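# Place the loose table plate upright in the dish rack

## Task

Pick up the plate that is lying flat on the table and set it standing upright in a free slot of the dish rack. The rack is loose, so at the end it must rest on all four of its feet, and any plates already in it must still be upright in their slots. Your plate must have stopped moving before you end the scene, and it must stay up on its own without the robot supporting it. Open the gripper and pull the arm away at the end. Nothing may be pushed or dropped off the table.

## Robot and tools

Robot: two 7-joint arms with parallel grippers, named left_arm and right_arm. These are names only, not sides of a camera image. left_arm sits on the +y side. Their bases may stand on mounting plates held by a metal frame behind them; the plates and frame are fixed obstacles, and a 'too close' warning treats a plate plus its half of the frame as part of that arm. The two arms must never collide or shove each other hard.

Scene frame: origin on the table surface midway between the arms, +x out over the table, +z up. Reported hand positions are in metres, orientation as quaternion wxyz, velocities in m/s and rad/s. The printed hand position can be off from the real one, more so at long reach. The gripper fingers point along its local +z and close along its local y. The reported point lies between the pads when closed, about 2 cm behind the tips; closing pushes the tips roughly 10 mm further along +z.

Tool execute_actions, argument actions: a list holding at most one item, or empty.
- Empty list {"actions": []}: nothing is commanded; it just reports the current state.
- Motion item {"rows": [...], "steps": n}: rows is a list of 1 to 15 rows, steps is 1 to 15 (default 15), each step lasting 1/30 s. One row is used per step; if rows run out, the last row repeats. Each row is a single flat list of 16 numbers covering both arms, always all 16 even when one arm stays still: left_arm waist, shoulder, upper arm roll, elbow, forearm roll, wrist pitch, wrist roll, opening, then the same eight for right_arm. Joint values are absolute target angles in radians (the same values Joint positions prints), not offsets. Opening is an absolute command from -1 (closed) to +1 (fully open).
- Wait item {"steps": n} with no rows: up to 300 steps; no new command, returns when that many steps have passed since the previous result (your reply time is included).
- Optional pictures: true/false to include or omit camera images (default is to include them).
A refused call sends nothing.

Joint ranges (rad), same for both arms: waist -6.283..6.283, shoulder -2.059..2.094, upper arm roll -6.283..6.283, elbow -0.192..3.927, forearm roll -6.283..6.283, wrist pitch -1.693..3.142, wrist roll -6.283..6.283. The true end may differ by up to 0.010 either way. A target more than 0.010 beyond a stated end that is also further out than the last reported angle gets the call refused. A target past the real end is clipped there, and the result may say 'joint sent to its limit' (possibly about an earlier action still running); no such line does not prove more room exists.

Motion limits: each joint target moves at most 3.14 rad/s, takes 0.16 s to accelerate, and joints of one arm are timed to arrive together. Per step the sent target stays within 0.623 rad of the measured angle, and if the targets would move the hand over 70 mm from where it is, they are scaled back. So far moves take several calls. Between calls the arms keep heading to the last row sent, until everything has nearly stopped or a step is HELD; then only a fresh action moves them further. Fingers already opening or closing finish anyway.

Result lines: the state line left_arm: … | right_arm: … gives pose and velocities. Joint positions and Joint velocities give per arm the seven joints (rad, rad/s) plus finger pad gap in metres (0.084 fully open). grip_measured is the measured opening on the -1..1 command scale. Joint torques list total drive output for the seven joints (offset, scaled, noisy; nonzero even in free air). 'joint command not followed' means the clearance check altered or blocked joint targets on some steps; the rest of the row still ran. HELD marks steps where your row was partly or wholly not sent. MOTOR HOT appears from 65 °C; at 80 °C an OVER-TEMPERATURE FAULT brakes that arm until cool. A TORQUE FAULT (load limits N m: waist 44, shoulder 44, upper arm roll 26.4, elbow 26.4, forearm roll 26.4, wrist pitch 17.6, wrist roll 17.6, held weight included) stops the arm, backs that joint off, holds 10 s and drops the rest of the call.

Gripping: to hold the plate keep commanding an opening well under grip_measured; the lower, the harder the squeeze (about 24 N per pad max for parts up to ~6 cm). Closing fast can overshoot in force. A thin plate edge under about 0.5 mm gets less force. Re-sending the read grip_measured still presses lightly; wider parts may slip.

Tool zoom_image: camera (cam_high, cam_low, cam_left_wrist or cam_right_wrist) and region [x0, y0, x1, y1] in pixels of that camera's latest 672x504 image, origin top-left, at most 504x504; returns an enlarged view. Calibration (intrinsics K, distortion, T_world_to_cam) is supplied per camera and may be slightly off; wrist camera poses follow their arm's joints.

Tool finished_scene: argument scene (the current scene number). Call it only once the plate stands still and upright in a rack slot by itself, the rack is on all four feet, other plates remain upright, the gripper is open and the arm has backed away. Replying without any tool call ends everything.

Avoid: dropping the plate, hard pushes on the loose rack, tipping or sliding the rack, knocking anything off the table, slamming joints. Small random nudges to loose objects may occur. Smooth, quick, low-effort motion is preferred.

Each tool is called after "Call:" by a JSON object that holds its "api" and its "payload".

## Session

Call:
{"api": "execute_actions", "payload": {"actions": []}}

Scene clock: 0.00 s of 5608.00 s.
left_arm: end_effector_position=(+0.8866, +0.4322, +0.2760) grip_measured=+1.00 end_effector_quat_wxyz=(+0.714, -0.141, +0.659, +0.191) end_effector_velocity=(-0.001, +0.000, -0.001) end_effector_angular_velocity=(-0.002, +0.001, +0.001) | right_arm: end_effector_position=(+0.5162, -0.0146, +0.2767) grip_measured=+1.00 end_effector_quat_wxyz=(-0.168, -0.248, +0.704, +0.644) end_effector_velocity=(+0.000, +0.001, +0.001) end_effector_angular_velocity=(+0.000, -0.001, +0.000)
Joint positions: left_arm=[0.178 1.288 0.4   2.256 2.528 0.765 0.221 0.084] | right_arm=[ 0.24   1.154 -0.042  2.052  1.18   1.708  2.285  0.084]
Joint velocities: left_arm=[ 0.     0.001 -0.    -0.001 -0.     0.    -0.001  0.   ] | right_arm=[ 0.001 -0.001  0.    -0.     0.    -0.001 -0.     0.   ]
Joint torques (N m, as the arm reports them, + toward a larger angle): no reading
camera_calibration (this result's frames):
cam_left_wrist: T_world_to_cam=[[-0.443724, 0.895617, 0.031279, 0.0323595], [-0.0545636, -0.0618385, 0.996594, -0.130857], [0.894501, 0.440506, 0.0763073, -0.87492], [0, 0, 0, 1]] pos_world=[0.789836, 0.348334, 0.196162]
cam_right_wrist: T_world_to_cam=[[-0.154071, 0.0599891, 0.986237, -0.159668], [0.818814, 0.5664, 0.0934638, -0.37522], [-0.552997, 0.821944, -0.136386, 0.466274], [0, 0, 0, 1]] pos_world=[0.540483, -0.161148, 0.256133]

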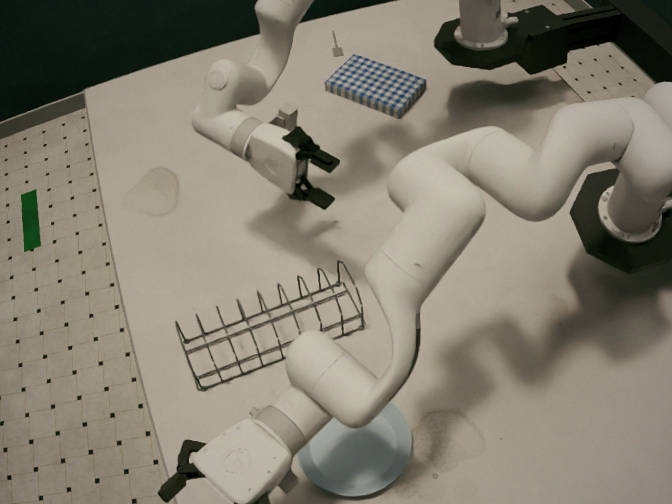

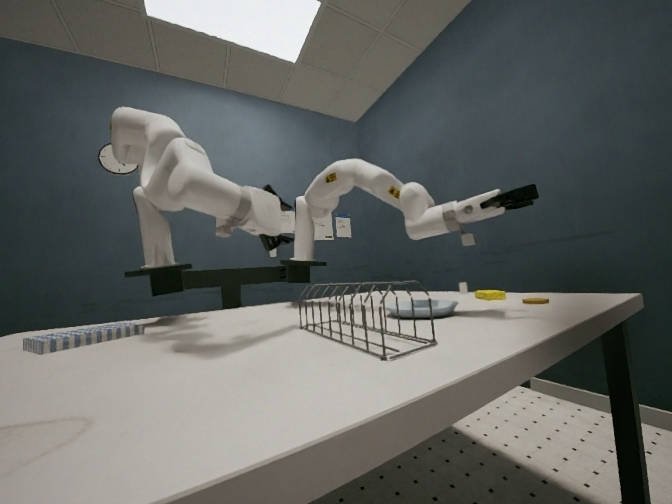

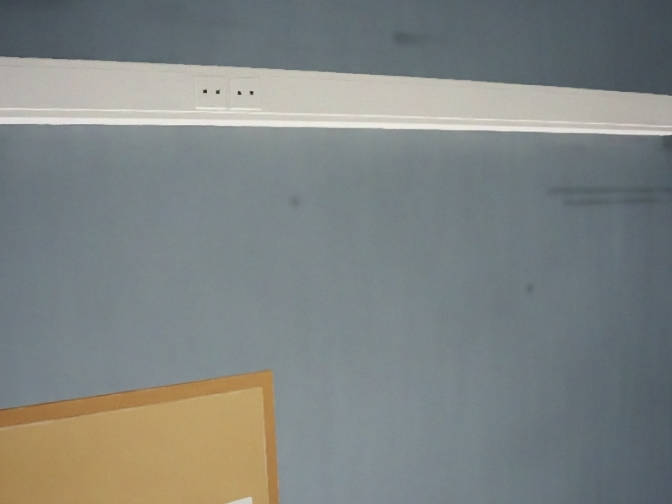

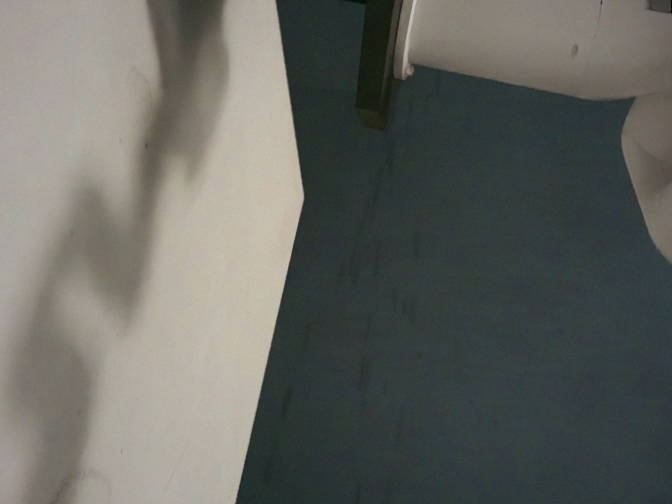

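Call:
{"api": "execute_actions", "payload": {"actions": [{"rows":[[0.25,0.5,0.1,1.5,1.1,0.2,-0.7,0.2,-0.4,0.2,0,0.9,1.18,1.708,2.285,1]],"steps":15}], "pictures": false}}

Call:
{"api": "execute_actions", "payload": {"actions": [{"rows":[[0.25,0.5,0.1,1.5,1.1,0.2,-0.7,0.2,-0.4,0.2,0,0.9,1.18,1.708,2.285,1]],"steps":6}], "pictures": false}}

Call:
{"api": "execute_actions", "payload": {"actions": [{"rows":[[0.30,0.55,0,0.66,0,-0.6,-1.5,-0.17,-0.4,0.2,0,0.9,1.18,1.708,2.285,1]],"steps":15}], "pictures": false}}

Call:
{"api": "execute_actions", "payload": {"actions": [{"steps":30}]}}

Scene clock: 21.90 s of 5608.00 s.
left_arm: end_effector_position=(+0.8003, +0.3841, +0.3144) grip_measured=+0.19 end_effector_quat_wxyz=(-0.446, +0.739, -0.463, +0.202) end_effector_velocity=(-0.144, -0.262, +0.162) end_effector_angular_velocity=(-3.212, -0.874, +1.515) | right_arm: end_effector_position=(+0.5644, -0.1708, +0.3523) grip_measured=+1.00 end_effector_quat_wxyz=(-0.087, -0.137, +0.731, +0.663) end_effector_velocity=(-0.005, -0.346, +0.222) end_effector_angular_velocity=(-0.011, +0.059, -0.618)
Joint positions: left_arm=[ 0.232  0.715  0.173  1.704  1.834  0.338 -0.415  0.052] | right_arm=[-0.041  0.821 -0.025  1.718  1.18   1.708  2.285  0.084]
Joint velocities: left_arm=[ 0.079 -0.955 -0.328 -0.935 -2.071 -0.618 -1.278 -0.   ] | right_arm=[-0.627 -0.974  0.039 -0.974  0.001 -0.001 -0.     0.   ]
Joint torques (N m, as the arm reports them, + toward a larger angle): left_arm=[ -2.82 -49.66   0.73  22.88  -1.75   1.26   0.6 ] | right_arm=[  4.1  -24.67   1.8   10.08   2.2    1.7   -0.82]
Steps of this call (steps 1 to 90: nothing new was sent; then 18.40 s passed at rest; steps 91 to 105: all 15 steps of this action). Readings (joint positions):
91: left_arm=[0.178 1.288 0.400 2.256 2.527 0.765 0.221] | right_arm=[0.240 1.154 -0.042 2.051 1.180 1.708 2.285]
92: left_arm=[0.178 1.285 0.399 2.253 2.524 0.762 0.217] | right_arm=[0.238 1.151 -0.041 2.048 1.180 1.708 2.285]
94: left_arm=[0.182 1.249 0.378 2.212 2.485 0.725 0.177] | right_arm=[0.210 1.121 -0.031 2.010 1.180 1.709 2.285]
98: left_arm=[0.210 1.020 0.277 1.981 2.256 0.531 -0.051] | right_arm=[0.111 1.021 -0.034 1.918 1.180 1.708 2.285]
105: the state above

Scene clock: 22.10 s of 5608.00 s.
left_arm: end_effector_position=(+0.7821, +0.3374, +0.3539) grip_measured=+0.19 end_effector_quat_wxyz=(-0.264, +0.887, -0.206, +0.318) end_effector_velocity=(-0.039, -0.160, +0.205) end_effector_angular_velocity=(-2.633, -0.725, +1.629) | right_arm: end_effector_position=(+0.5466, -0.2334, +0.3953) grip_measured=+1.00 end_effector_quat_wxyz=(-0.057, -0.084, +0.736, +0.669) end_effector_velocity=(-0.198, -0.279, +0.150) end_effector_angular_velocity=(+0.035, +0.344, -0.586)
Joint positions: left_arm=[ 0.245  0.557  0.119  1.555  1.345  0.237 -0.624  0.052] | right_arm=[-0.165  0.607 -0.016  1.489  1.18   1.708  2.285  0.084]
Joint velocities: left_arm=[ 0.045 -0.575 -0.193 -0.511 -2.324 -0.358 -0.738  0.   ] | right_arm=[-0.631 -1.104  0.04  -1.399  0.001  0.001 -0.     0.   ]
Joint torques (N m, as the arm reports them, + toward a larger angle): left_arm=[ -1.35 -41.75   0.98  20.76   1.02   0.3    0.58] | right_arm=[  3.25 -20.55   0.88   7.61   1.93   1.82  -0.86]
Steps of this call (steps 1 to 6: all 6 steps of this action). Readings (joint positions):
1: left_arm=[0.235 0.684 0.162 1.673 1.763 0.318 -0.457] | right_arm=[-0.062 0.788 -0.024 1.685 1.180 1.708 2.285]
2: left_arm=[0.237 0.655 0.152 1.646 1.686 0.299 -0.496] | right_arm=[-0.082 0.754 -0.022 1.650 1.180 1.708 2.285]
4: left_arm=[0.241 0.602 0.134 1.596 1.516 0.265 -0.566] | right_arm=[-0.123 0.681 -0.019 1.576 1.180 1.708 2.285]
6: the state above

Scene clock: 22.60 s of 5608.00 s.
left_arm: end_effector_position=(+0.6753, +0.2248, +0.2377) grip_measured=-0.18 end_effector_quat_wxyz=(+0.097, +0.938, +0.175, +0.283) end_effector_velocity=(-0.300, -0.165, -0.223) end_effector_angular_velocity=(-2.004, +0.380, +1.670) | right_arm: end_effector_position=(+0.4313, -0.2953, +0.4212) grip_measured=+1.00 end_effector_quat_wxyz=(-0.057, +0.053, +0.719, +0.691) end_effector_velocity=(-0.031, +0.009, +0.005) end_effector_angular_velocity=(+0.022, +0.037, -0.010)
Joint positions: left_arm=[ 0.275  0.542  0.052  1.121  0.812 -0.176 -1.063  0.036] | right_arm=[-0.394  0.209  0.001  0.912  1.18   1.708  2.285  0.084]
Joint velocities: left_arm=[ 0.061  0.022 -0.132 -1.14  -1.324 -1.046 -1.08   0.   ] | right_arm=[-0.037 -0.08   0.028 -0.122  0.002  0.    -0.     0.   ]
Joint torques (N m, as the arm reports them, + toward a larger angle): left_arm=[ -2.46 -44.53  -1.54  16.75  -1.92  -2.1   -0.03] | right_arm=[  0.94 -15.72   0.23   9.26   1.79   2.01  -0.79]
Steps of this call (steps 1 to 15: all 15 steps of this action). Readings (joint positions):
1: left_arm=[0.246 0.540 0.113 1.540 1.274 0.226 -0.646] | right_arm=[-0.186 0.571 -0.015 1.441 1.180 1.708 2.285]
2: left_arm=[0.247 0.527 0.109 1.526 1.218 0.214 -0.666] | right_arm=[-0.206 0.535 -0.014 1.390 1.180 1.708 2.285]
4: left_arm=[0.252 0.521 0.101 1.486 1.157 0.168 -0.715] | right_arm=[-0.247 0.465 -0.011 1.285 1.180 1.708 2.285]
8: left_arm=[0.261 0.536 0.083 1.363 1.061 0.057 -0.826] | right_arm=[-0.330 0.322 -0.005 1.076 1.180 1.708 2.285]
15: the state above

Scene clock: 23.60 s of 5608.00 s.
left_arm: end_effector_position=(+0.5477, +0.2742, +0.1693) grip_measured=-0.18 end_effector_quat_wxyz=(+0.212, +0.652, +0.699, +0.205) end_effector_velocity=(-0.002, +0.001, -0.001) end_effector_angular_velocity=(-0.001, +0.004, +0.004) | right_arm: end_effector_position=(+0.4287, -0.2965, +0.4215) grip_measured=+1.00 end_effector_quat_wxyz=(-0.056, +0.056, +0.719, +0.691) end_effector_velocity=(+0.000, -0.001, -0.000) end_effector_angular_velocity=(-0.000, +0.000, -0.002)
Joint positions: left_arm=[ 0.3    0.55  -0.     0.66   0.    -0.6   -1.5    0.036] | right_arm=[-0.4    0.2    0.     0.9    1.18   1.708  2.285  0.084]
Joint velocities: left_arm=[-0.     0.001  0.001 -0.003 -0.002 -0.001 -0.001  0.   ] | right_arm=[-0.001  0.    -0.    -0.001 -0.    -0.    -0.001  0.   ]
Joint torques (N m, as the arm reports them, + toward a larger angle): left_arm=[ -2.17 -35.58  -1.47   8.96  -0.49  -2.12   0.23] | right_arm=[  1.08 -15.93   0.36   8.62   1.98   1.91  -0.77]
Steps of this call (steps 1 to 30: the robot went on to your last target). Readings (joint positions):
1: left_arm=[0.277 0.543 0.048 1.083 0.765 -0.212 -1.100] | right_arm=[-0.395 0.207 0.001 0.909 1.180 1.708 2.285]
2: left_arm=[0.279 0.543 0.043 1.043 0.713 -0.249 -1.137] | right_arm=[-0.396 0.205 0.002 0.907 1.180 1.708 2.285]
4: left_arm=[0.283 0.545 0.034 0.961 0.595 -0.323 -1.214] | right_arm=[-0.398 0.203 0.001 0.904 1.180 1.708 2.285]
8: left_arm=[0.291 0.548 0.018 0.816 0.321 -0.456 -1.351] | right_arm=[-0.399 0.201 0.000 0.901 1.180 1.708 2.285]
30: the state above
camera_calibration (this result's frames):
cam_left_wrist: T_world_to_cam=[[0.83078, 0.0867187, 0.549804, -0.537251], [0.0852729, -0.995957, 0.0282375, 0.290735], [0.55003, 0.0234243, -0.834816, -0.0367194], [0, 0, 0, 1]] pos_world=[0.441742, 0.33701, 0.256519]
cam_right_wrist: T_world_to_cam=[[0.148754, 0.062445, 0.986901, -0.428419], [0.988841, -0.00118079, -0.148972, -0.296424], [-0.00813724, 0.998048, -0.0619238, 0.456594], [0, 0, 0, 1]] pos_world=[0.360561, -0.4293, 0.406922]

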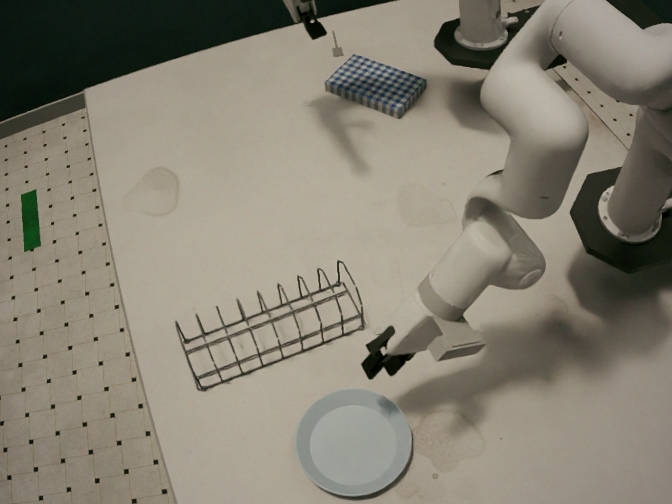

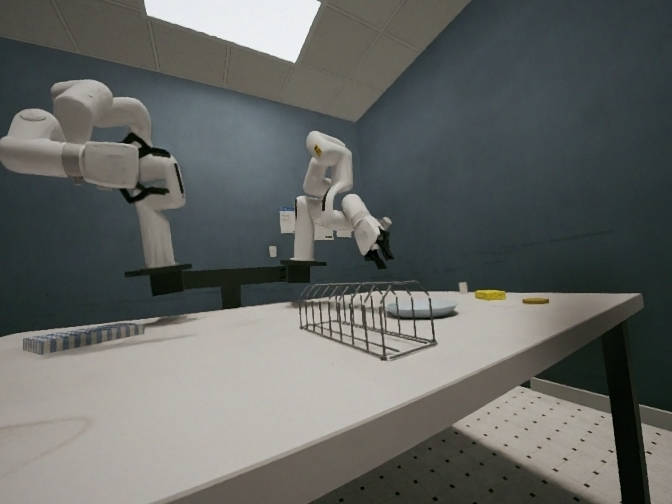

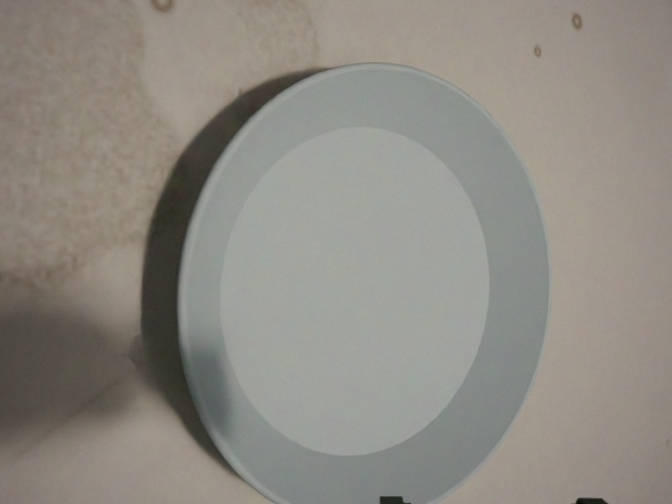

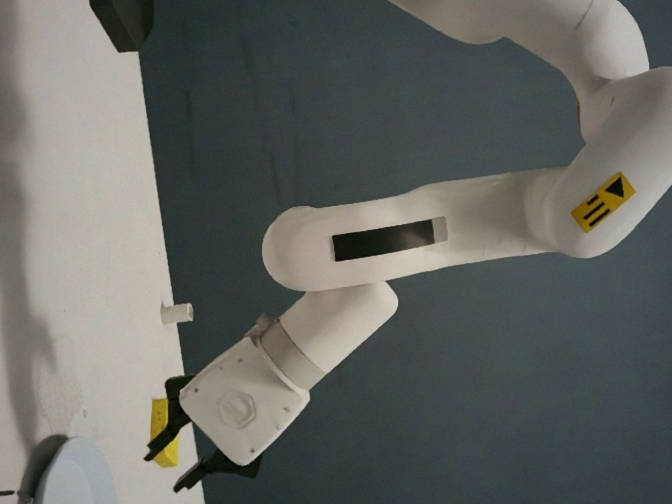

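Call:
{"api": "execute_actions", "payload": {"actions": [{"rows":[[0.305,0.58,0,0.665,0,-0.64,-1.5,-0.17,-0.4,0.2,0,0.9,1.18,1.708,2.285,1],[0.312,0.62,0,0.67,0,-0.70,-1.5,-0.17,-0.4,0.2,0,0.9,1.18,1.708,2.285,1],[0.322,0.67,0,0.678,0,-0.77,-1.5,-0.17,-0.4,0.2,0,0.9,1.18,1.708,2.285,1],[0.332,0.72,0,0.688,0,-0.84,-1.5,-0.17,-0.4,0.2,0,0.9,1.18,1.708,2.285,1],[0.342,0.77,0,0.698,0,-0.91,-1.5,-0.17,-0.4,0.2,0,0.9,1.18,1.708,2.285,1],[0.352,0.82,0,0.708,0,-0.98,-1.5,-0.17,-0.4,0.2,0,0.9,1.18,1.708,2.285,1],[0.362,0.87,0,0.72,0,-1.05,-1.5,-0.17,-0.4,0.2,0,0.9,1.18,1.708,2.285,1],[0.372,0.92,0,0.732,0,-1.115,-1.497,-0.17,-0.4,0.2,0,0.9,1.18,1.708,2.285,1],[0.38,0.965,0,0.745,0,-1.17,-1.494,-0.17,-0.4,0.2,0,0.9,1.18,1.708,2.285,1],[0.386,1.01,0,0.758,0,-1.22,-1.494,-0.17,-0.4,0.2,0,0.9,1.18,1.708,2.285,1],[0.39,1.05,0,0.772,0,-1.26,-1.494,-0.17,-0.4,0.2,0,0.9,1.18,1.708,2.285,1],[0.392,1.085,0,0.787,0,-1.288,-1.494,-0.17,-0.4,0.2,0,0.9,1.18,1.708,2.285,1],[0.392,1.112,0,0.803,0,-1.302,-1.494,-0.17,-0.4,0.2,0,0.9,1.18,1.708,2.285,1],[0.392,1.135,0,0.822,0,-1.305,-1.494,-0.17,-0.4,0.2,0,0.9,1.18,1.708,2.285,1],[0.392,1.155,0,0.84,0,-1.307,-1.494,-0.17,-0.4,0.2,0,0.9,1.18,1.708,2.285,1]],"steps":15}], "pictures": false}}

Call:
{"api": "execute_actions", "payload": {"actions": [{"rows":[[0.392,1.175,0,0.858,0,-1.309,-1.494,-0.17,-0.4,0.2,0,0.9,1.18,1.708,2.285,1],[0.392,1.192,0,0.874,0,-1.31,-1.494,-0.17,-0.4,0.2,0,0.9,1.18,1.708,2.285,1],[0.392,1.207,0,0.888,0,-1.311,-1.494,-0.17,-0.4,0.2,0,0.9,1.18,1.708,2.285,1],[0.392,1.22,0,0.9,0,-1.312,-1.494,-0.17,-0.4,0.2,0,0.9,1.18,1.708,2.285,1],[0.392,1.2318,0,0.912,0,-1.3118,-1.494,-0.17,-0.4,0.2,0,0.9,1.18,1.708,2.285,1]],"steps":15}]}}

Call:
{"api": "zoom_image", "payload": {"camera": "cam_right_wrist", "region": [0, 300, 250, 504]}}

Call:
{"api": "zoom_image", "payload": {"camera": "cam_high", "region": [280, 330, 500, 504]}}

Scene clock: 50.03 s of 5608.00 s.
left_arm: end_effector_position=(+0.5137, +0.3091, +0.0931) grip_measured=-0.18 end_effector_quat_wxyz=(+0.265, +0.595, +0.694, +0.307) end_effector_velocity=(-0.135, +0.020, -0.235) end_effector_angular_velocity=(+0.091, -0.313, +0.125) | right_arm: end_effector_position=(+0.4287, -0.2965, +0.4215) grip_measured=+1.00 end_effector_quat_wxyz=(-0.056, +0.056, +0.719, +0.691) end_effector_velocity=(-0.000, -0.000, -0.000) end_effector_angular_velocity=(+0.000, +0.001, -0.000)
Joint positions: left_arm=[ 0.384  1.025  0.001  0.769 -0.    -1.211 -1.495  0.036] | right_arm=[-0.4    0.2    0.     0.9    1.18   1.708  2.285  0.084]
Joint velocities: left_arm=[ 0.116  1.212  0.001  0.48  -0.001 -1.064  0.014  0.   ] | right_arm=[-0.001  0.001  0.    -0.    -0.001  0.     0.     0.   ]
Joint torques (N m, as the arm reports them, + toward a larger angle): left_arm=[ -3.84 -43.97  -2.73   4.06  -0.31  -1.64   0.31] | right_arm=[  1.35 -16.01   0.36   8.69   1.81   2.15  -0.83]
Steps of this call (steps 1 to 15: the robot went on to your last target; steps 16 to 100: nothing new was sent; then 22.60 s passed at rest; steps 101 to 115: all 15 steps of this action). Readings (joint positions):
101: left_arm=[0.300 0.550 -0.000 0.660 -0.000 -0.600 -1.500] | right_arm=[-0.400 0.200 0.000 0.900 1.180 1.708 2.285]
102: left_arm=[0.300 0.552 -0.000 0.661 0.000 -0.604 -1.500] | right_arm=[-0.400 0.200 0.000 0.900 1.180 1.708 2.285]
104: left_arm=[0.304 0.577 -0.001 0.666 0.000 -0.642 -1.500] | right_arm=[-0.400 0.200 0.000 0.900 1.180 1.708 2.285]
108: left_arm=[0.330 0.709 -0.000 0.688 0.000 -0.826 -1.500] | right_arm=[-0.400 0.200 0.000 0.900 1.180 1.708 2.285]
115: the state above

Scene clock: 50.53 s of 5608.00 s.
left_arm: end_effector_position=(+0.5051, +0.3080, +0.0461) grip_measured=-0.18 end_effector_quat_wxyz=(+0.274, +0.587, +0.690, +0.322) end_effector_velocity=(-0.003, +0.000, -0.006) end_effector_angular_velocity=(+0.001, +0.004, +0.001) | right_arm: end_effector_position=(+0.4287, -0.2965, +0.4215) grip_measured=+1.00 end_effector_quat_wxyz=(-0.056, +0.056, +0.719, +0.691) end_effector_velocity=(-0.000, +0.000, +0.000) end_effector_angular_velocity=(+0.001, -0.000, +0.001)
Joint positions: left_arm=[ 0.392  1.229 -0.     0.911  0.    -1.311 -1.494  0.036] | right_arm=[-0.4    0.2    0.     0.9    1.18   1.708  2.285  0.084]
Joint velocities: left_arm=[ 0.     0.02   0.001  0.012 -0.001 -0.004  0.001  0.   ] | right_arm=[ 0.     0.     0.     0.    -0.     0.001 -0.     0.   ]
Joint torques (N m, as the arm reports them, + toward a larger angle): left_arm=[ -2.16 -35.07  -1.37  -0.08  -0.62  -2.32   0.26] | right_arm=[  1.29 -16.26   0.36   8.68   1.88   2.01  -0.87]
Steps of this call (steps 1 to 15: all 15 steps of this action). Readings (joint positions):
1: left_arm=[0.387 1.063 0.001 0.786 -0.000 -1.241 -1.495] | right_arm=[-0.400 0.200 0.000 0.900 1.180 1.708 2.285]
2: left_arm=[0.388 1.096 0.001 0.804 -0.000 -1.263 -1.495] | right_arm=[-0.400 0.200 -0.000 0.900 1.180 1.708 2.285]
4: left_arm=[0.390 1.149 -0.000 0.842 0.000 -1.288 -1.494] | right_arm=[-0.400 0.200 0.000 0.900 1.180 1.708 2.285]
8: left_arm=[0.391 1.212 -0.000 0.896 0.000 -1.306 -1.494] | right_arm=[-0.400 0.200 0.000 0.900 1.180 1.708 2.285]
15: the state above
camera_calibration (this result's frames):
cam_left_wrist: T_world_to_cam=[[0.6414, 0.124589, 0.757023, -0.362668], [0.184591, -0.982801, 0.00534988, 0.278362], [0.744669, 0.136308, -0.653367, -0.258368], [0, 0, 0, 1]] pos_world=[0.373631, 0.353977, 0.10425]
cam_right_wrist: T_world_to_cam=[[0.148751, 0.0624474, 0.986901, -0.428419], [0.988841, -0.00119282, -0.148968, -0.296429], [-0.0081255, 0.998048, -0.061928, 0.456595], [0, 0, 0, 1]] pos_world=[0.36056, -0.429304, 0.406924]

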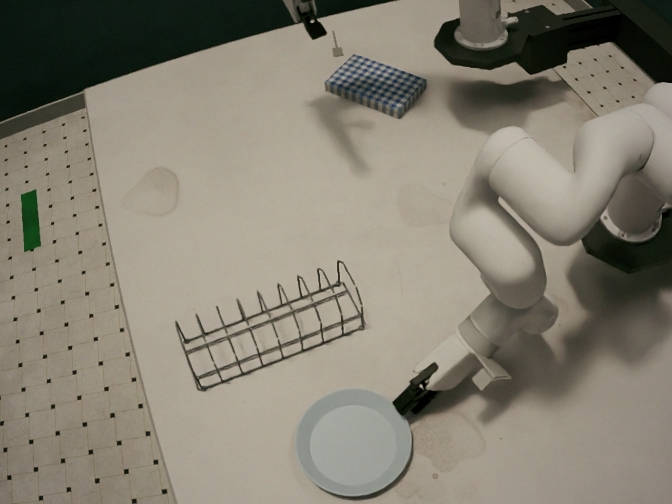

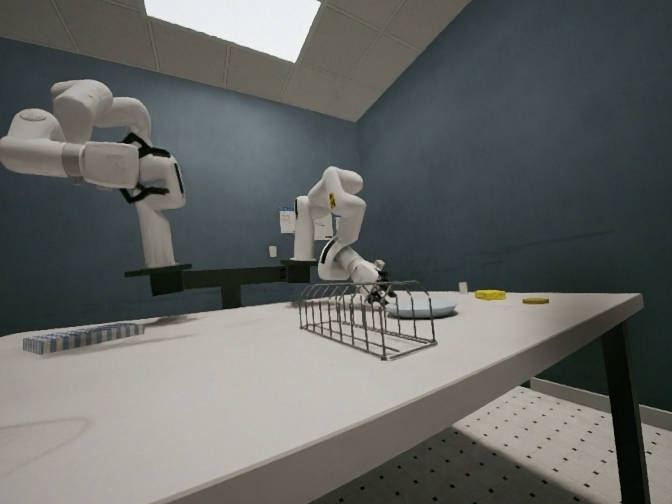

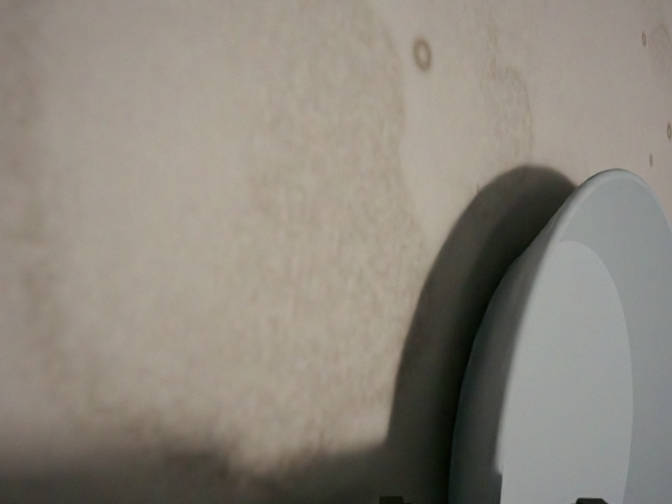

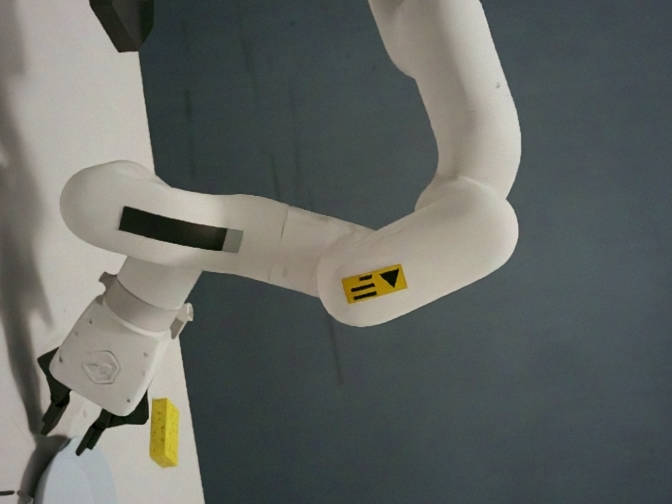

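Region (0, 300, 250, 504) of cam_right_wrist's 672x504 image, scaled by 2.016, with more detail than that image has; it fills the top 411 rows of this view, and the rest is white.

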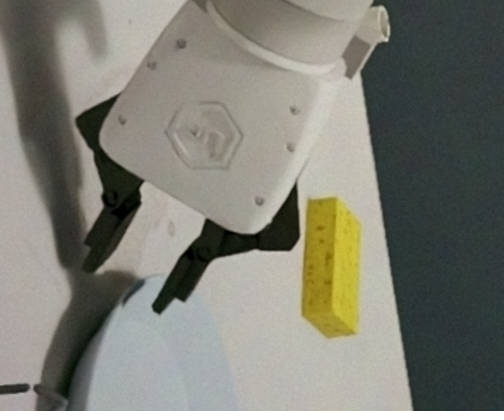

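Region (280, 330, 500, 504) of cam_high's 672x504 image, scaled by 2.291, with more detail than that image has; it fills the top 399 rows of this view, and the rest is white.

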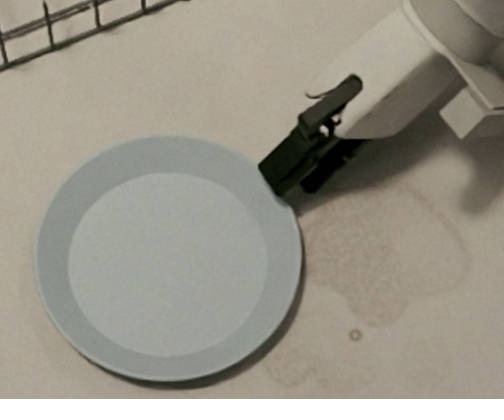

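Call:
{"api": "execute_actions", "payload": {"actions": [{"rows":[[0.392,1.232,0,0.92,0,-1.304,-1.494,-0.17,-0.4,0.2,0,0.9,1.18,1.708,2.285,1],[0.392,1.232,0,0.931,0,-1.293,-1.494,-0.17,-0.4,0.2,0,0.9,1.18,1.708,2.285,1],[0.392,1.233,0,0.943,0,-1.282,-1.494,-0.17,-0.4,0.2,0,0.9,1.18,1.708,2.285,1],[0.392,1.233,0,0.955,0,-1.27,-1.494,-0.17,-0.4,0.2,0,0.9,1.18,1.708,2.285,1],[0.392,1.234,0,0.967,0,-1.259,-1.494,-0.17,-0.4,0.2,0,0.9,1.18,1.708,2.285,1],[0.392,1.234,0,0.979,0,-1.247,-1.494,-0.17,-0.4,0.2,0,0.9,1.18,1.708,2.285,1],[0.392,1.235,0,0.99,0,-1.237,-1.494,-0.17,-0.4,0.2,0,0.9,1.18,1.708,2.285,1],[0.392,1.236,0,1.001,0,-1.227,-1.494,-0.17,-0.4,0.2,0,0.9,1.18,1.708,2.285,1],[0.392,1.2365,0,1.01,0,-1.2185,-1.494,-0.17,-0.4,0.2,0,0.9,1.18,1.708,2.285,1]],"steps":15}]}}

Call:
{"api": "execute_actions", "payload": {"actions": [{"rows":[[0.392,1.24,0,1.011,0,-1.221,-1.494,-0.23,-0.4,0.2,0,0.9,1.18,1.708,2.285,1],[0.392,1.2435,0,1.012,0,-1.2235,-1.494,-0.29,-0.4,0.2,0,0.9,1.18,1.708,2.285,1],[0.392,1.247,0,1.013,0,-1.226,-1.494,-0.35,-0.4,0.2,0,0.9,1.18,1.708,2.285,1],[0.392,1.2505,0,1.0145,0,-1.228,-1.494,-0.41,-0.4,0.2,0,0.9,1.18,1.708,2.285,1],[0.392,1.254,0,1.0155,0,-1.2305,-1.494,-0.47,-0.4,0.2,0,0.9,1.18,1.708,2.285,1],[0.392,1.2575,0,1.0165,0,-1.233,-1.494,-0.53,-0.4,0.2,0,0.9,1.18,1.708,2.285,1],[0.392,1.261,0,1.018,0,-1.235,-1.494,-0.59,-0.4,0.2,0,0.9,1.18,1.708,2.285,1],[0.392,1.2645,0,1.019,0,-1.2375,-1.494,-0.65,-0.4,0.2,0,0.9,1.18,1.708,2.285,1],[0.392,1.268,0,1.02,0,-1.24,-1.494,-0.71,-0.4,0.2,0,0.9,1.18,1.708,2.285,1],[0.392,1.271,0,1.021,0,-1.242,-1.494,-0.77,-0.4,0.2,0,0.9,1.18,1.708,2.285,1],[0.392,1.271,0,1.021,0,-1.242,-1.494,-0.82,-0.4,0.2,0,0.9,1.18,1.708,2.285,1],[0.392,1.271,0,1.021,0,-1.242,-1.494,-0.87,-0.4,0.2,0,0.9,1.18,1.708,2.285,1],[0.392,1.271,0,1.021,0,-1.242,-1.494,-0.92,-0.4,0.2,0,0.9,1.18,1.708,2.285,1],[0.392,1.271,0,1.021,0,-1.242,-1.494,-0.96,-0.4,0.2,0,0.9,1.18,1.708,2.285,1],[0.392,1.271,0,1.021,0,-1.242,-1.494,-1,-0.4,0.2,0,0.9,1.18,1.708,2.285,1]],"steps":15}], "pictures": false}}

Call:
{"api": "execute_actions", "payload": {"actions": [{"steps":8}]}}

Call:
{"api": "zoom_image", "payload": {"camera": "cam_high", "region": [280, 330, 500, 504]}}

Call:
{"api": "zoom_image", "payload": {"camera": "cam_high", "region": [160, 240, 380, 410]}}

Call:
{"api": "zoom_image", "payload": {"camera": "cam_low", "region": [280, 250, 480, 370]}}

Scene clock: 66.00 s of 5608.00 s.
left_arm: end_effector_position=(+0.5352, +0.3142, +0.0385) grip_measured=-0.18 end_effector_quat_wxyz=(+0.273, +0.587, +0.690, +0.322) end_effector_velocity=(+0.004, +0.001, -0.008) end_effector_angular_velocity=(-0.003, +0.021, -0.001) | right_arm: end_effector_position=(+0.4287, -0.2965, +0.4215) grip_measured=+1.00 end_effector_quat_wxyz=(-0.056, +0.056, +0.719, +0.691) end_effector_velocity=(+0.000, -0.001, -0.001) end_effector_angular_velocity=(-0.001, +0.001, -0.002)
Joint positions: left_arm=[ 0.392  1.236 -0.     1.007  0.    -1.222 -1.494  0.036] | right_arm=[-0.4    0.2   -0.     0.9    1.18   1.708  2.285  0.084]
Joint velocities: left_arm=[ 0.     0.007  0.002  0.025  0.     0.039 -0.001 -0.   ] | right_arm=[-0.001  0.001 -0.001  0.    -0.    -0.001  0.     0.   ]
Joint torques (N m, as the arm reports them, + toward a larger angle): left_arm=[ -2.13 -37.18  -1.36   0.75  -0.54  -2.48   0.22] | right_arm=[  1.32 -16.4    0.32   8.64   1.88   1.97  -0.77]
Steps of this call (steps 1 to 15: the robot went on to your last target; steps 16 to 100: nothing new was sent; then 11.63 s passed at rest; steps 101 to 115: all 15 steps of this action). Readings (joint positions):
101: left_arm=[0.392 1.232 -0.000 0.912 -0.000 -1.312 -1.494] | right_arm=[-0.400 0.200 0.000 0.900 1.180 1.708 2.285]
102: left_arm=[0.392 1.232 -0.000 0.913 -0.000 -1.310 -1.494] | right_arm=[-0.400 0.200 0.000 0.900 1.180 1.708 2.285]
104: left_arm=[0.392 1.233 0.000 0.923 -0.000 -1.300 -1.494] | right_arm=[-0.400 0.200 0.000 0.900 1.180 1.708 2.285]
108: left_arm=[0.392 1.234 -0.000 0.963 0.000 -1.263 -1.494] | right_arm=[-0.400 0.200 -0.000 0.900 1.180 1.708 2.285]
115: the state above
camera_calibration (this result's frames):
cam_left_wrist: T_world_to_cam=[[0.641926, 0.124713, 0.756557, -0.377287], [0.184768, -0.982768, 0.00522972, 0.278788], [0.744172, 0.13643, -0.653907, -0.286368], [0, 0, 0, 1]] pos_world=[0.403786, 0.360105, 0.0967228]
cam_right_wrist: T_world_to_cam=[[0.148751, 0.0624476, 0.986901, -0.428419], [0.988841, -0.00119314, -0.148968, -0.29643], [-0.00812521, 0.998048, -0.0619283, 0.456596], [0, 0, 0, 1]] pos_world=[0.36056, -0.429304, 0.406924]

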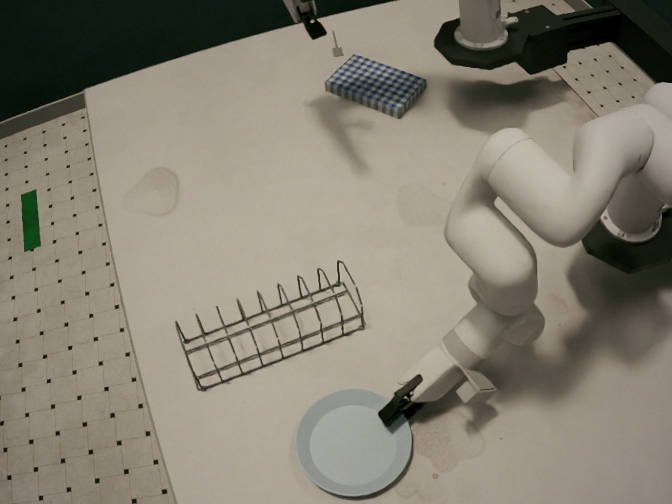

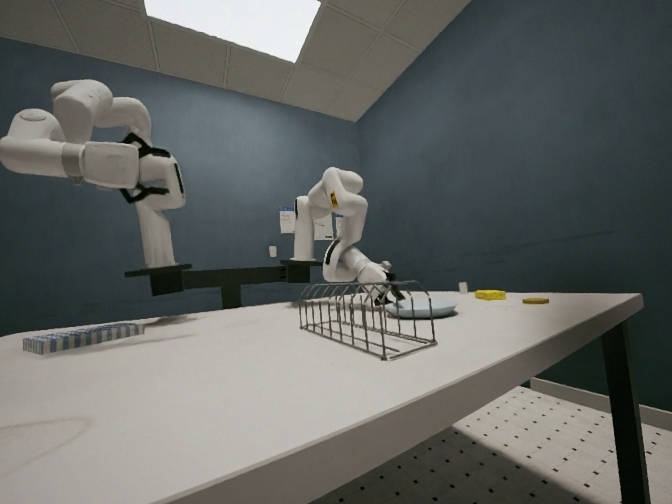

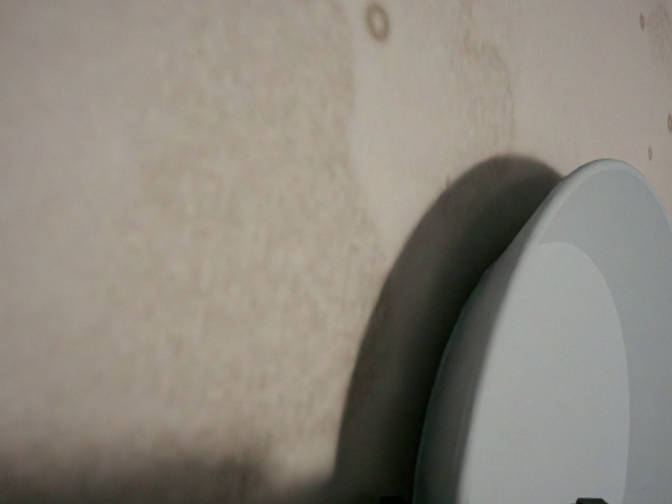

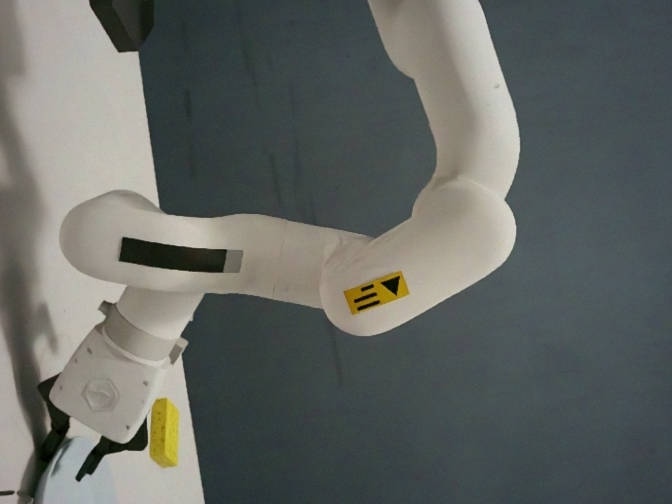

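Scene clock: 66.50 s of 5608.00 s.
left_arm: end_effector_position=(+0.5278, +0.3119, +0.0284) grip_measured=-0.89 end_effector_quat_wxyz=(+0.272, +0.588, +0.691, +0.321) end_effector_velocity=(-0.004, -0.001, -0.003) end_effector_angular_velocity=(+0.001, -0.003, +0.006) | right_arm: end_effector_position=(+0.4287, -0.2965, +0.4215) grip_measured=+1.00 end_effector_quat_wxyz=(-0.056, +0.056, +0.719, +0.691) end_effector_velocity=(+0.001, -0.001, +0.001) end_effector_angular_velocity=(-0.002, -0.003, -0.001)
Joint positions: left_arm=[ 0.392  1.271 -0.     1.02   0.    -1.24  -1.494  0.005] | right_arm=[-0.4    0.2    0.     0.9    1.18   1.708  2.285  0.084]
Joint velocities: left_arm=[-0.001  0.016 -0.001  0.004 -0.008 -0.016 -0.001 -0.   ] | right_arm=[-0.001 -0.002 -0.     0.001 -0.    -0.     0.     0.   ]
Joint torques (N m, as the arm reports them, + toward a larger angle): left_arm=[ -2.34 -40.64  -1.23   3.    -0.08  -3.71   0.32] | right_arm=[  0.9  -16.15   0.4    8.98   1.91   2.01  -0.92]
Steps of this call (steps 1 to 15: all 15 steps of this action). Readings (joint positions):
1: left_arm=[0.392 1.236 0.000 1.007 0.000 -1.221 -1.494] | right_arm=[-0.400 0.200 -0.000 0.900 1.180 1.708 2.285]
2: left_arm=[0.392 1.237 -0.000 1.008 -0.000 -1.221 -1.494] | right_arm=[-0.400 0.200 0.000 0.900 1.180 1.708 2.285]
4: left_arm=[0.392 1.241 -0.000 1.010 -0.000 -1.223 -1.494] | right_arm=[-0.400 0.200 -0.000 0.900 1.180 1.708 2.285]
8: left_arm=[0.392 1.254 0.000 1.014 -0.000 -1.230 -1.494] | right_arm=[-0.400 0.200 -0.000 0.900 1.180 1.708 2.285]
15: the state above

Scene clock: 66.77 s of 5608.00 s.
left_arm: end_effector_position=(+0.5283, +0.3122, +0.0288) grip_measured=-0.88 end_effector_quat_wxyz=(+0.273, +0.587, +0.690, +0.322) end_effector_velocity=(+0.000, +0.002, +0.001) end_effector_angular_velocity=(+0.003, -0.003, +0.002) | right_arm: end_effector_position=(+0.4287, -0.2965, +0.4215) grip_measured=+1.00 end_effector_quat_wxyz=(-0.056, +0.056, +0.719, +0.691) end_effector_velocity=(-0.000, -0.001, -0.002) end_effector_angular_velocity=(+0.001, +0.005, -0.002)
Joint positions: left_arm=[ 0.392  1.271  0.     1.021 -0.    -1.242 -1.494  0.005] | right_arm=[-0.4    0.2   -0.     0.9    1.18   1.708  2.285  0.084]
Joint velocities: left_arm=[ 0.     0.001  0.002  0.001 -0.001 -0.003  0.    -0.   ] | right_arm=[-0.001  0.004 -0.001 -0.    -0.    -0.001  0.     0.   ]
Joint torques (N m, as the arm reports them, + toward a larger angle): left_arm=[ -2.4  -39.94  -1.58   2.75  -0.51  -3.87   0.29] | right_arm=[  1.31 -15.83   0.44   8.7    1.97   2.05  -0.84]
Steps of this call (steps 1 to 8: the robot went on to your last target). Readings (joint positions):
1: left_arm=[0.392 1.271 0.000 1.020 -0.000 -1.240 -1.494] | right_arm=[-0.400 0.200 0.000 0.900 1.180 1.708 2.285]
2: left_arm=[0.392 1.271 -0.000 1.020 0.000 -1.240 -1.494] | right_arm=[-0.400 0.200 -0.000 0.900 1.180 1.708 2.285]
4: left_arm=[0.392 1.271 0.000 1.021 0.000 -1.241 -1.494] | right_arm=[-0.400 0.200 -0.000 0.900 1.180 1.708 2.285]
8: the state above
camera_calibration (this result's frames):
cam_left_wrist: T_world_to_cam=[[0.642824, 0.124866, 0.755768, -0.365772], [0.184774, -0.982767, 0.00520948, 0.278141], [0.743395, 0.136298, -0.654818, -0.286785], [0, 0, 0, 1]] pos_world=[0.396928, 0.358108, 0.0871981]
cam_right_wrist: T_world_to_cam=[[0.148751, 0.0624475, 0.986901, -0.428419], [0.988841, -0.0011931, -0.148968, -0.29643], [-0.00812522, 0.998048, -0.0619282, 0.456595], [0, 0, 0, 1]] pos_world=[0.36056, -0.429304, 0.406924]

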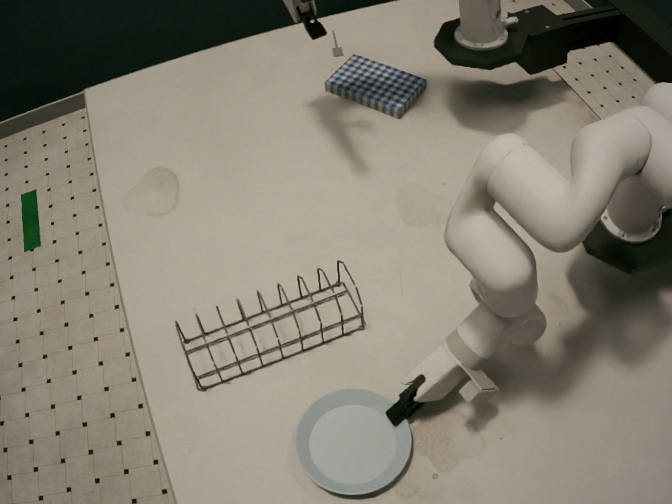

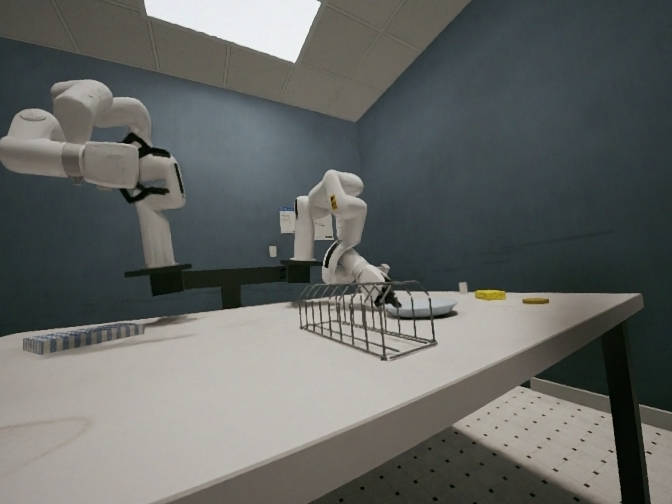

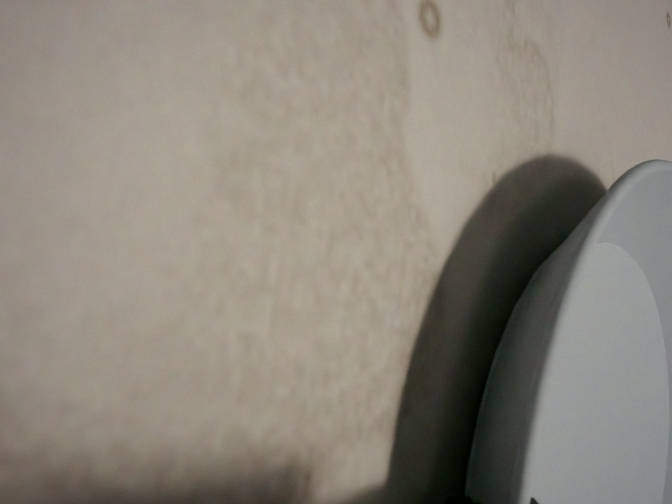

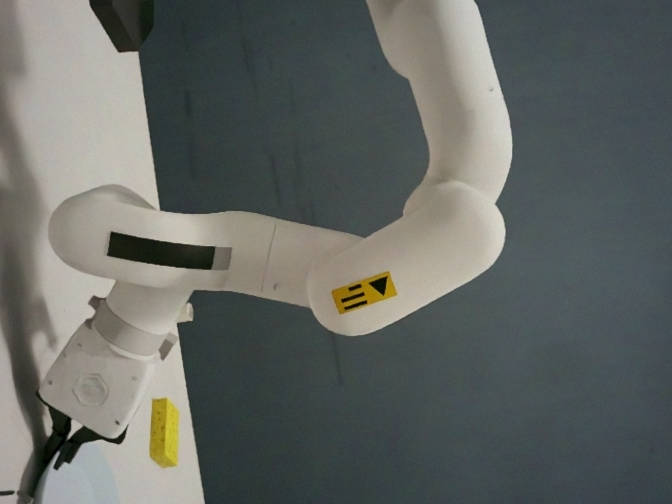

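Region (280, 330, 500, 504) of cam_high's 672x504 image, scaled by 2.291, with more detail than that image has; it fills the top 399 rows of this view, and the rest is white.

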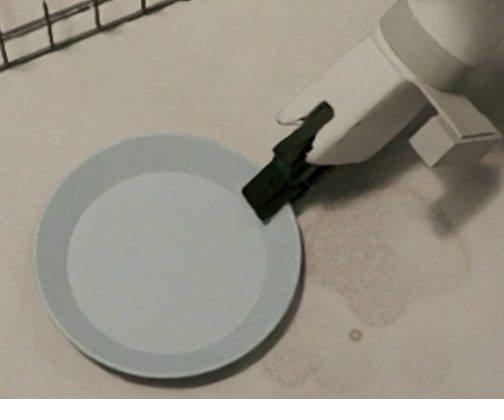

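Region (160, 240, 380, 410) of cam_high's 672x504 image, scaled by 2.291, with more detail than that image has; it fills the top 389 rows of this view, and the rest is white.

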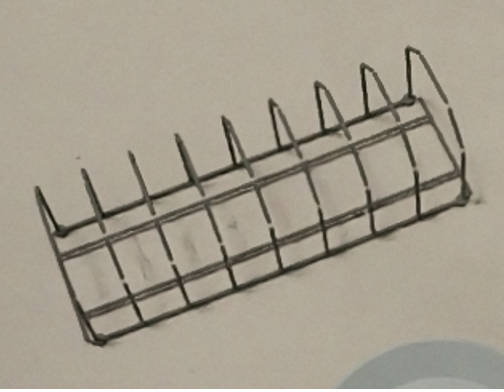

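Region (280, 250, 480, 370) of cam_low's 672x504 image, scaled by 2.520, with more detail than that image has; it fills the top 302 rows of this view, and the rest is white.

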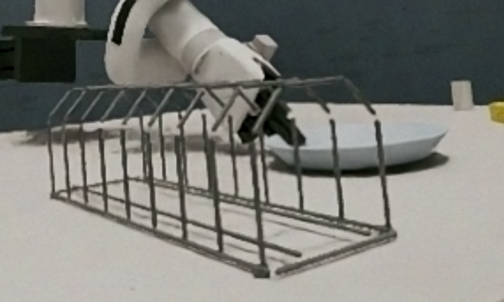

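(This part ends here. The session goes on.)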